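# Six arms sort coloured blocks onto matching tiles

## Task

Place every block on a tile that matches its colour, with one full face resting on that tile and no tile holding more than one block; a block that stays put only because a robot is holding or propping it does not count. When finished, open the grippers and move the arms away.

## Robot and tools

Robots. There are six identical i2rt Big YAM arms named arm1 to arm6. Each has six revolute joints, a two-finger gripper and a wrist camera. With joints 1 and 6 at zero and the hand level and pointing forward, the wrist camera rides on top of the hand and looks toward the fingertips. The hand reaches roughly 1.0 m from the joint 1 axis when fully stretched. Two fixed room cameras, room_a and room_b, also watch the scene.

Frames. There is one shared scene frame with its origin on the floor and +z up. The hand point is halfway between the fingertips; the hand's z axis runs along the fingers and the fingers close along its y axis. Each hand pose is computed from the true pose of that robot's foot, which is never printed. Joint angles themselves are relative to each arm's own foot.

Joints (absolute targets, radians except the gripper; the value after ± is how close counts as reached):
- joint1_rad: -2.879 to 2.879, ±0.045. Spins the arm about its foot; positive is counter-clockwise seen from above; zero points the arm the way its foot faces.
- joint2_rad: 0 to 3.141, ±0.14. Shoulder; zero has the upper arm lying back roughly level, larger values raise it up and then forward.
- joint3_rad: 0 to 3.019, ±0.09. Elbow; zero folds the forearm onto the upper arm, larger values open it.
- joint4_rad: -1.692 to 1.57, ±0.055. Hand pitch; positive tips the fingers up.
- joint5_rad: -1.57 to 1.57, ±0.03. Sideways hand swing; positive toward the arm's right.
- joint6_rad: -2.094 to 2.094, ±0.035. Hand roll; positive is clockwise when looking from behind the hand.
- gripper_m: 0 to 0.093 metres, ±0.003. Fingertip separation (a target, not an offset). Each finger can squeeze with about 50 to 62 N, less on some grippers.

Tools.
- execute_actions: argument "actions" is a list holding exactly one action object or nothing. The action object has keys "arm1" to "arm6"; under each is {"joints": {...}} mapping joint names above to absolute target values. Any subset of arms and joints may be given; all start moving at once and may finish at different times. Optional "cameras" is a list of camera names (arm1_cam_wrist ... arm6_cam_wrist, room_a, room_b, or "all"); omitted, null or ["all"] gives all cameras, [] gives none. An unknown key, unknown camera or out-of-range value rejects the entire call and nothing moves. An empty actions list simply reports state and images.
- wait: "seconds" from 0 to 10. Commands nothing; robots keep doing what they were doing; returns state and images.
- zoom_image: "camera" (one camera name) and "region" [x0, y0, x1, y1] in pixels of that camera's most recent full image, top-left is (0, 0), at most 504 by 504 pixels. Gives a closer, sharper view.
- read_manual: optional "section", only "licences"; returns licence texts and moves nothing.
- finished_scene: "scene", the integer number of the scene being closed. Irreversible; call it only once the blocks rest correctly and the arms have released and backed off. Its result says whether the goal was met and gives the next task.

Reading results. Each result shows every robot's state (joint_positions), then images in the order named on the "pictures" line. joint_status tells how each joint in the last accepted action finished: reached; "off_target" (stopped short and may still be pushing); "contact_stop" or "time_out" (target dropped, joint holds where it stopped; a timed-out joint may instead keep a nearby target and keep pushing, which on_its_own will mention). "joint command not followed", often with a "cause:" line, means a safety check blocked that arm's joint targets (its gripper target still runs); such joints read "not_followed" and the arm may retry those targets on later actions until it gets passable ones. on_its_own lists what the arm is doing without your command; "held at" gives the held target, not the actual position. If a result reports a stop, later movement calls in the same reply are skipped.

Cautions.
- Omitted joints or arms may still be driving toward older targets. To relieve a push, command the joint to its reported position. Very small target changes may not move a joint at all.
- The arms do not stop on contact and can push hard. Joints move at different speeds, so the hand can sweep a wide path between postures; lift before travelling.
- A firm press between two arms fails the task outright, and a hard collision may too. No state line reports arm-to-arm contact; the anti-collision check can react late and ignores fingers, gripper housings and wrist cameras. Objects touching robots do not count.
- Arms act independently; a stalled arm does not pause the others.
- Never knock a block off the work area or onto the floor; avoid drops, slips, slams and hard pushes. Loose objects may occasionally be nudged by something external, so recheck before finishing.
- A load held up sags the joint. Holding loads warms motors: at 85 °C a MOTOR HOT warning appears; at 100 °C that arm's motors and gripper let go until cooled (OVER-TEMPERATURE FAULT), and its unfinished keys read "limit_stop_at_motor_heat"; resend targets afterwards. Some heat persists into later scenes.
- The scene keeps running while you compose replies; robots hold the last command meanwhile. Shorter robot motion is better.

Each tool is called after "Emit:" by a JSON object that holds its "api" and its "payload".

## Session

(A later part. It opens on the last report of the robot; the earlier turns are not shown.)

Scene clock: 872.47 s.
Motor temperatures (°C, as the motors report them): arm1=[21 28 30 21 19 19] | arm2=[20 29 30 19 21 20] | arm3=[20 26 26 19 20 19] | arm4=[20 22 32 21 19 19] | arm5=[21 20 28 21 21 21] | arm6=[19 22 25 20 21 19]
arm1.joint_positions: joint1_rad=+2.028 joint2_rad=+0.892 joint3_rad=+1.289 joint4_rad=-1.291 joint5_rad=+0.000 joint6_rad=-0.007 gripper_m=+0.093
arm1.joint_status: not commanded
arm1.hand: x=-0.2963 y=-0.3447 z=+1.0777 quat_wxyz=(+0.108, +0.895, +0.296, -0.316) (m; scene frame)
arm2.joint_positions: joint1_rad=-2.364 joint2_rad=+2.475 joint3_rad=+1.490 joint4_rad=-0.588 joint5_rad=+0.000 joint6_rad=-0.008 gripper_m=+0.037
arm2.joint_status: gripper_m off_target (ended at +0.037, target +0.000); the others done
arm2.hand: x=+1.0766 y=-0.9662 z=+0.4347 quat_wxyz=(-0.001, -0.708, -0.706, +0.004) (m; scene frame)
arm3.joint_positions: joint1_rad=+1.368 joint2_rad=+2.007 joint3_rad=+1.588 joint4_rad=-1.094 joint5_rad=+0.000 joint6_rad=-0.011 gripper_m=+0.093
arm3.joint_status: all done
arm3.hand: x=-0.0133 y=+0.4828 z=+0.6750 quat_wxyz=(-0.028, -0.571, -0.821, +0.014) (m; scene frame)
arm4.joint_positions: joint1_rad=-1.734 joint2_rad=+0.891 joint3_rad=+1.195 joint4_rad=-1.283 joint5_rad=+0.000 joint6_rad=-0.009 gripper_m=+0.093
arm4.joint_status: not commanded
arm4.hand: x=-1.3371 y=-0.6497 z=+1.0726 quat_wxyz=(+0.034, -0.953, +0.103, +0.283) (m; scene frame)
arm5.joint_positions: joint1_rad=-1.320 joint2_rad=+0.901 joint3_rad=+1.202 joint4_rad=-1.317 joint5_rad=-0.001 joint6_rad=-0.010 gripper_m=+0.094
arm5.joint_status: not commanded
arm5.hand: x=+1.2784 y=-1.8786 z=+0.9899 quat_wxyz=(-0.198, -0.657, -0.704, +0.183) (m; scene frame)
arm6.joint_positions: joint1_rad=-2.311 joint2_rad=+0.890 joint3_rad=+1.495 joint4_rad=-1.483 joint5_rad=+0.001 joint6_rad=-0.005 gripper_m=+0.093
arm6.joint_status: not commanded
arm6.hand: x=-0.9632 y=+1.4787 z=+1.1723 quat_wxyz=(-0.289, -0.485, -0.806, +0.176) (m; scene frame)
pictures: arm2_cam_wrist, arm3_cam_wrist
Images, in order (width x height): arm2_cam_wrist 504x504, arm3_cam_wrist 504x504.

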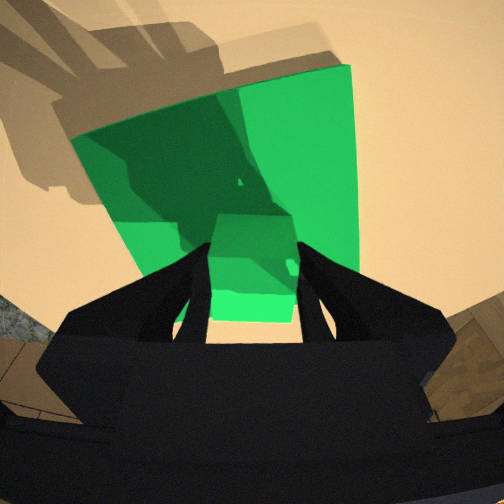

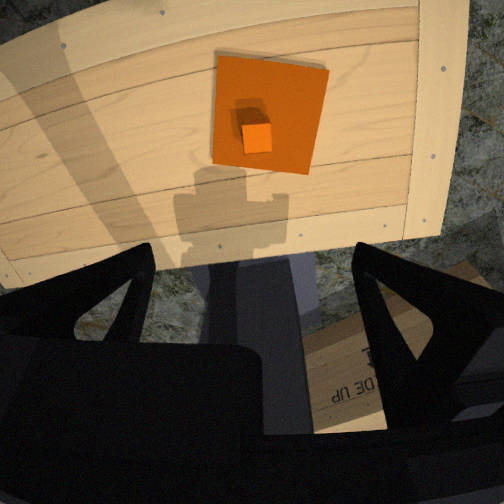

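Nearly touching. Release.

Emit:
{"api": "execute_actions", "payload": {"actions": [{"arm2":{"joints":{"gripper_m":0.093}}}], "cameras": ["arm2_cam_wrist"]}}

Emit:
{"api": "execute_actions", "payload": {"actions": [{"arm2":{"joints":{"joint2_rad":2.0,"joint3_rad":1.45,"joint4_rad":-1.0}}}]}}

Scene clock: 875.30 s.
Motor temperatures (°C, as the motors report them): arm1=[21 27 30 21 19 19] | arm2=[20 29 30 19 21 20] | arm3=[20 25 26 19 20 19] | arm4=[20 22 32 21 19 19] | arm5=[21 20 28 21 21 21] | arm6=[19 22 25 20 21 19]
arm1.joint_positions: joint1_rad=+2.028 joint2_rad=+0.892 joint3_rad=+1.289 joint4_rad=-1.291 joint5_rad=+0.000 joint6_rad=-0.007 gripper_m=+0.093
arm1.joint_status: not commanded
arm1.hand: x=-0.2963 y=-0.3447 z=+1.0777 quat_wxyz=(+0.108, +0.895, +0.296, -0.316) (m; scene frame)
arm2.joint_positions: joint1_rad=-2.364 joint2_rad=+2.475 joint3_rad=+1.490 joint4_rad=-0.588 joint5_rad=+0.000 joint6_rad=-0.008 gripper_m=+0.093
arm2.joint_status: all done
arm2.hand: x=+1.0766 y=-0.9662 z=+0.4347 quat_wxyz=(-0.001, -0.708, -0.706, +0.004) (m; scene frame)
arm3.joint_positions: joint1_rad=+1.368 joint2_rad=+2.007 joint3_rad=+1.588 joint4_rad=-1.094 joint5_rad=+0.000 joint6_rad=-0.011 gripper_m=+0.093
arm3.joint_status: not commanded
arm3.hand: x=-0.0133 y=+0.4828 z=+0.6750 quat_wxyz=(-0.028, -0.571, -0.821, +0.014) (m; scene frame)
arm4.joint_positions: joint1_rad=-1.734 joint2_rad=+0.891 joint3_rad=+1.195 joint4_rad=-1.283 joint5_rad=+0.000 joint6_rad=-0.009 gripper_m=+0.093
arm4.joint_status: not commanded
arm4.hand: x=-1.3371 y=-0.6497 z=+1.0726 quat_wxyz=(+0.034, -0.953, +0.103, +0.283) (m; scene frame)
arm5.joint_positions: joint1_rad=-1.320 joint2_rad=+0.901 joint3_rad=+1.202 joint4_rad=-1.317 joint5_rad=-0.001 joint6_rad=-0.010 gripper_m=+0.094
arm5.joint_status: not commanded
arm5.hand: x=+1.2784 y=-1.8786 z=+0.9899 quat_wxyz=(-0.198, -0.657, -0.704, +0.183) (m; scene frame)
arm6.joint_positions: joint1_rad=-2.311 joint2_rad=+0.890 joint3_rad=+1.495 joint4_rad=-1.483 joint5_rad=+0.001 joint6_rad=-0.005 gripper_m=+0.093
arm6.joint_status: not commanded
arm6.hand: x=-0.9632 y=+1.4787 z=+1.1723 quat_wxyz=(-0.289, -0.485, -0.806, +0.176) (m; scene frame)
pictures: arm2_cam_wrist
Images, in order (width x height): arm2_cam_wrist 504x504.

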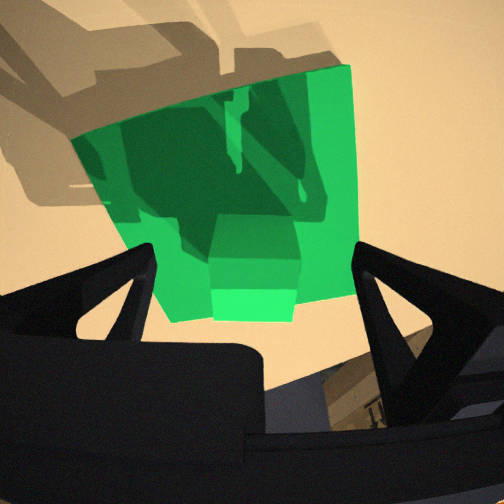

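Scene clock: 876.70 s.
Motor temperatures (°C, as the motors report them): arm1=[21 27 30 21 19 19] | arm2=[20 29 30 19 21 20] | arm3=[20 25 26 19 20 19] | arm4=[20 22 33 21 19 19] | arm5=[21 20 28 21 21 21] | arm6=[19 22 25 20 21 19]
arm1.joint_positions: joint1_rad=+2.028 joint2_rad=+0.892 joint3_rad=+1.289 joint4_rad=-1.291 joint5_rad=+0.000 joint6_rad=-0.007 gripper_m=+0.093
arm1.joint_status: not commanded
arm1.hand: x=-0.2963 y=-0.3447 z=+1.0777 quat_wxyz=(+0.108, +0.895, +0.296, -0.316) (m; scene frame)
arm2.joint_positions: joint1_rad=-2.364 joint2_rad=+1.984 joint3_rad=+1.436 joint4_rad=-0.987 joint5_rad=+0.000 joint6_rad=-0.008 gripper_m=+0.093
arm2.joint_status: all done
arm2.hand: x=+1.0776 y=-0.9627 z=+0.6929 quat_wxyz=(-0.014, -0.708, -0.706, +0.017) (m; scene frame)
arm3.joint_positions: joint1_rad=+1.368 joint2_rad=+2.007 joint3_rad=+1.588 joint4_rad=-1.094 joint5_rad=+0.000 joint6_rad=-0.011 gripper_m=+0.093
arm3.joint_status: not commanded
arm3.hand: x=-0.0133 y=+0.4828 z=+0.6750 quat_wxyz=(-0.028, -0.571, -0.821, +0.014) (m; scene frame)
arm4.joint_positions: joint1_rad=-1.734 joint2_rad=+0.891 joint3_rad=+1.195 joint4_rad=-1.283 joint5_rad=+0.000 joint6_rad=-0.009 gripper_m=+0.093
arm4.joint_status: not commanded
arm4.hand: x=-1.3371 y=-0.6497 z=+1.0726 quat_wxyz=(+0.034, -0.953, +0.103, +0.283) (m; scene frame)
arm5.joint_positions: joint1_rad=-1.320 joint2_rad=+0.901 joint3_rad=+1.202 joint4_rad=-1.317 joint5_rad=-0.001 joint6_rad=-0.010 gripper_m=+0.094
arm5.joint_status: not commanded
arm5.hand: x=+1.2784 y=-1.8786 z=+0.9899 quat_wxyz=(-0.198, -0.657, -0.704, +0.183) (m; scene frame)
arm6.joint_positions: joint1_rad=-2.311 joint2_rad=+0.890 joint3_rad=+1.495 joint4_rad=-1.483 joint5_rad=+0.001 joint6_rad=-0.005 gripper_m=+0.093
arm6.joint_status: not commanded
arm6.hand: x=-0.9632 y=+1.4787 z=+1.1723 quat_wxyz=(-0.289, -0.485, -0.806, +0.176) (m; scene frame)
pictures: arm1_cam_wrist, arm2_cam_wrist, arm3_cam_wrist, arm4_cam_wrist, arm5_cam_wrist, arm6_cam_wrist, room_a, room_b
Images, in order (width x height): arm1_cam_wrist 504x504, arm2_cam_wrist 504x504, arm3_cam_wrist 504x504, arm4_cam_wrist 504x504, arm5_cam_wrist 504x504, arm6_cam_wrist 504x504, room_a 504x504, room_b 504x504.

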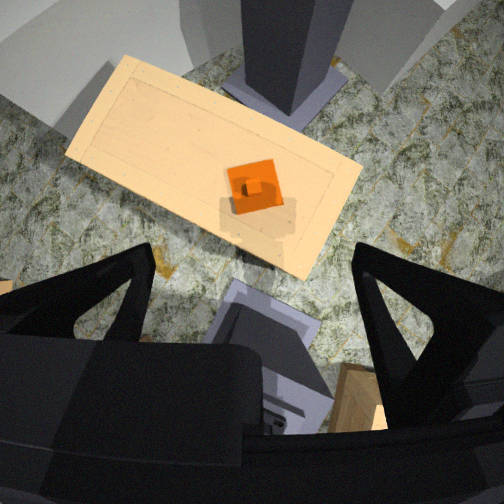

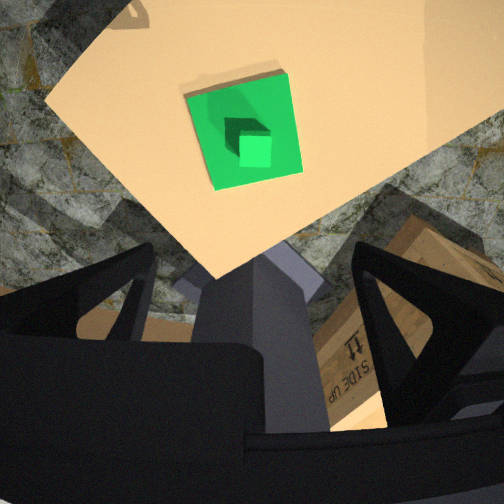

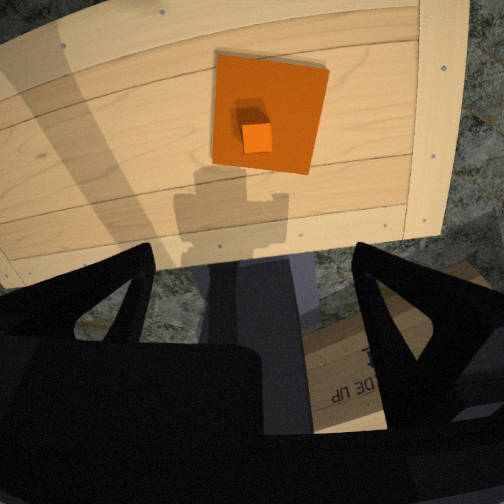

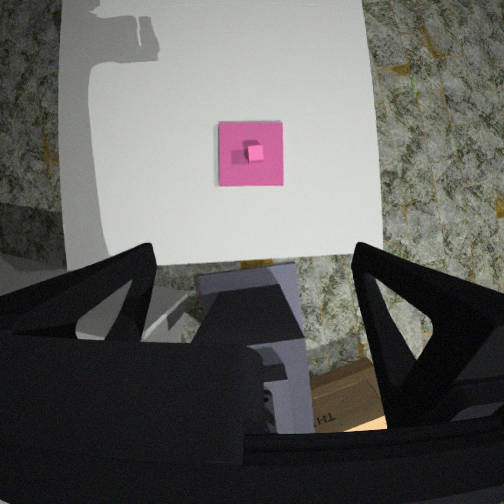

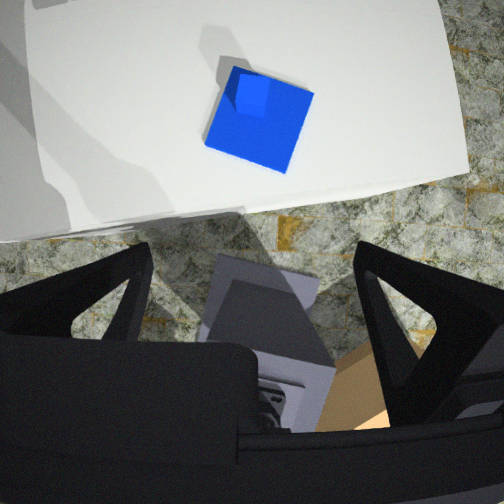

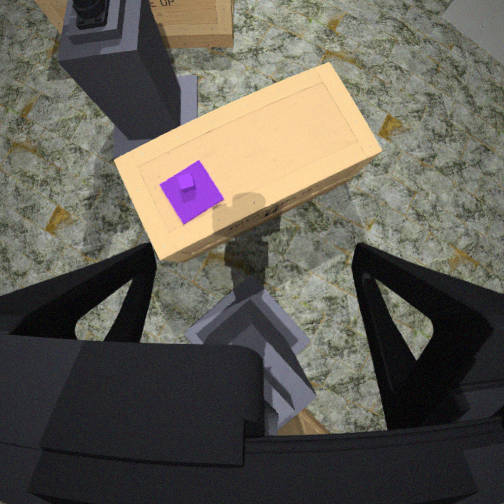

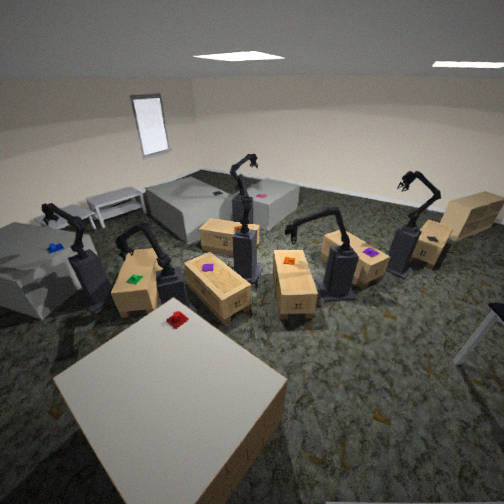

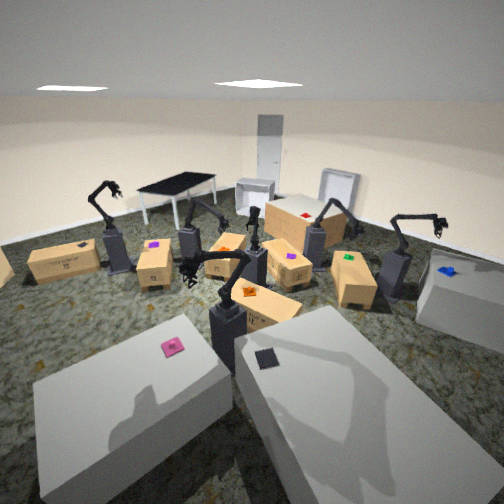

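Emit:
{"api": "zoom_image", "payload": {"camera": "room_a", "region": [140, 290, 220, 350]}}

Emit:
{"api": "zoom_image", "payload": {"camera": "room_b", "region": [20, 220, 140, 290]}}

Region (140, 290, 220, 350) of room_a's 504x504 image, scaled by 6.300, with more detail than that image has; it fills the top 378 rows of this view, and the rest is white.

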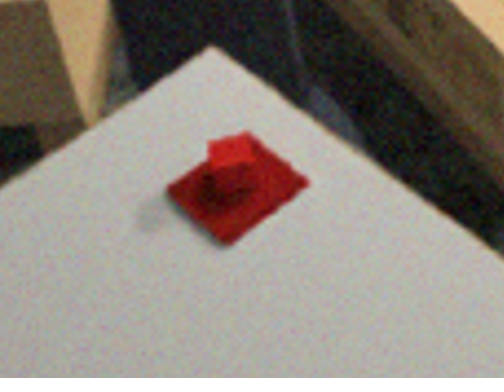

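Region (20, 220, 140, 290) of room_b's 504x504 image, scaled by 4.200, with more detail than that image has; it fills the top 294 rows of this view, and the rest is white.

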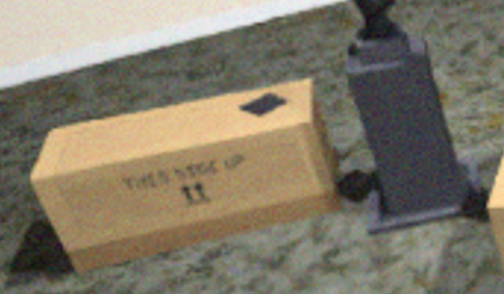

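All blocks are placed.

Emit:
{"api": "finished_scene", "payload": {"scene": 1}}

The scene is finished: the task was done.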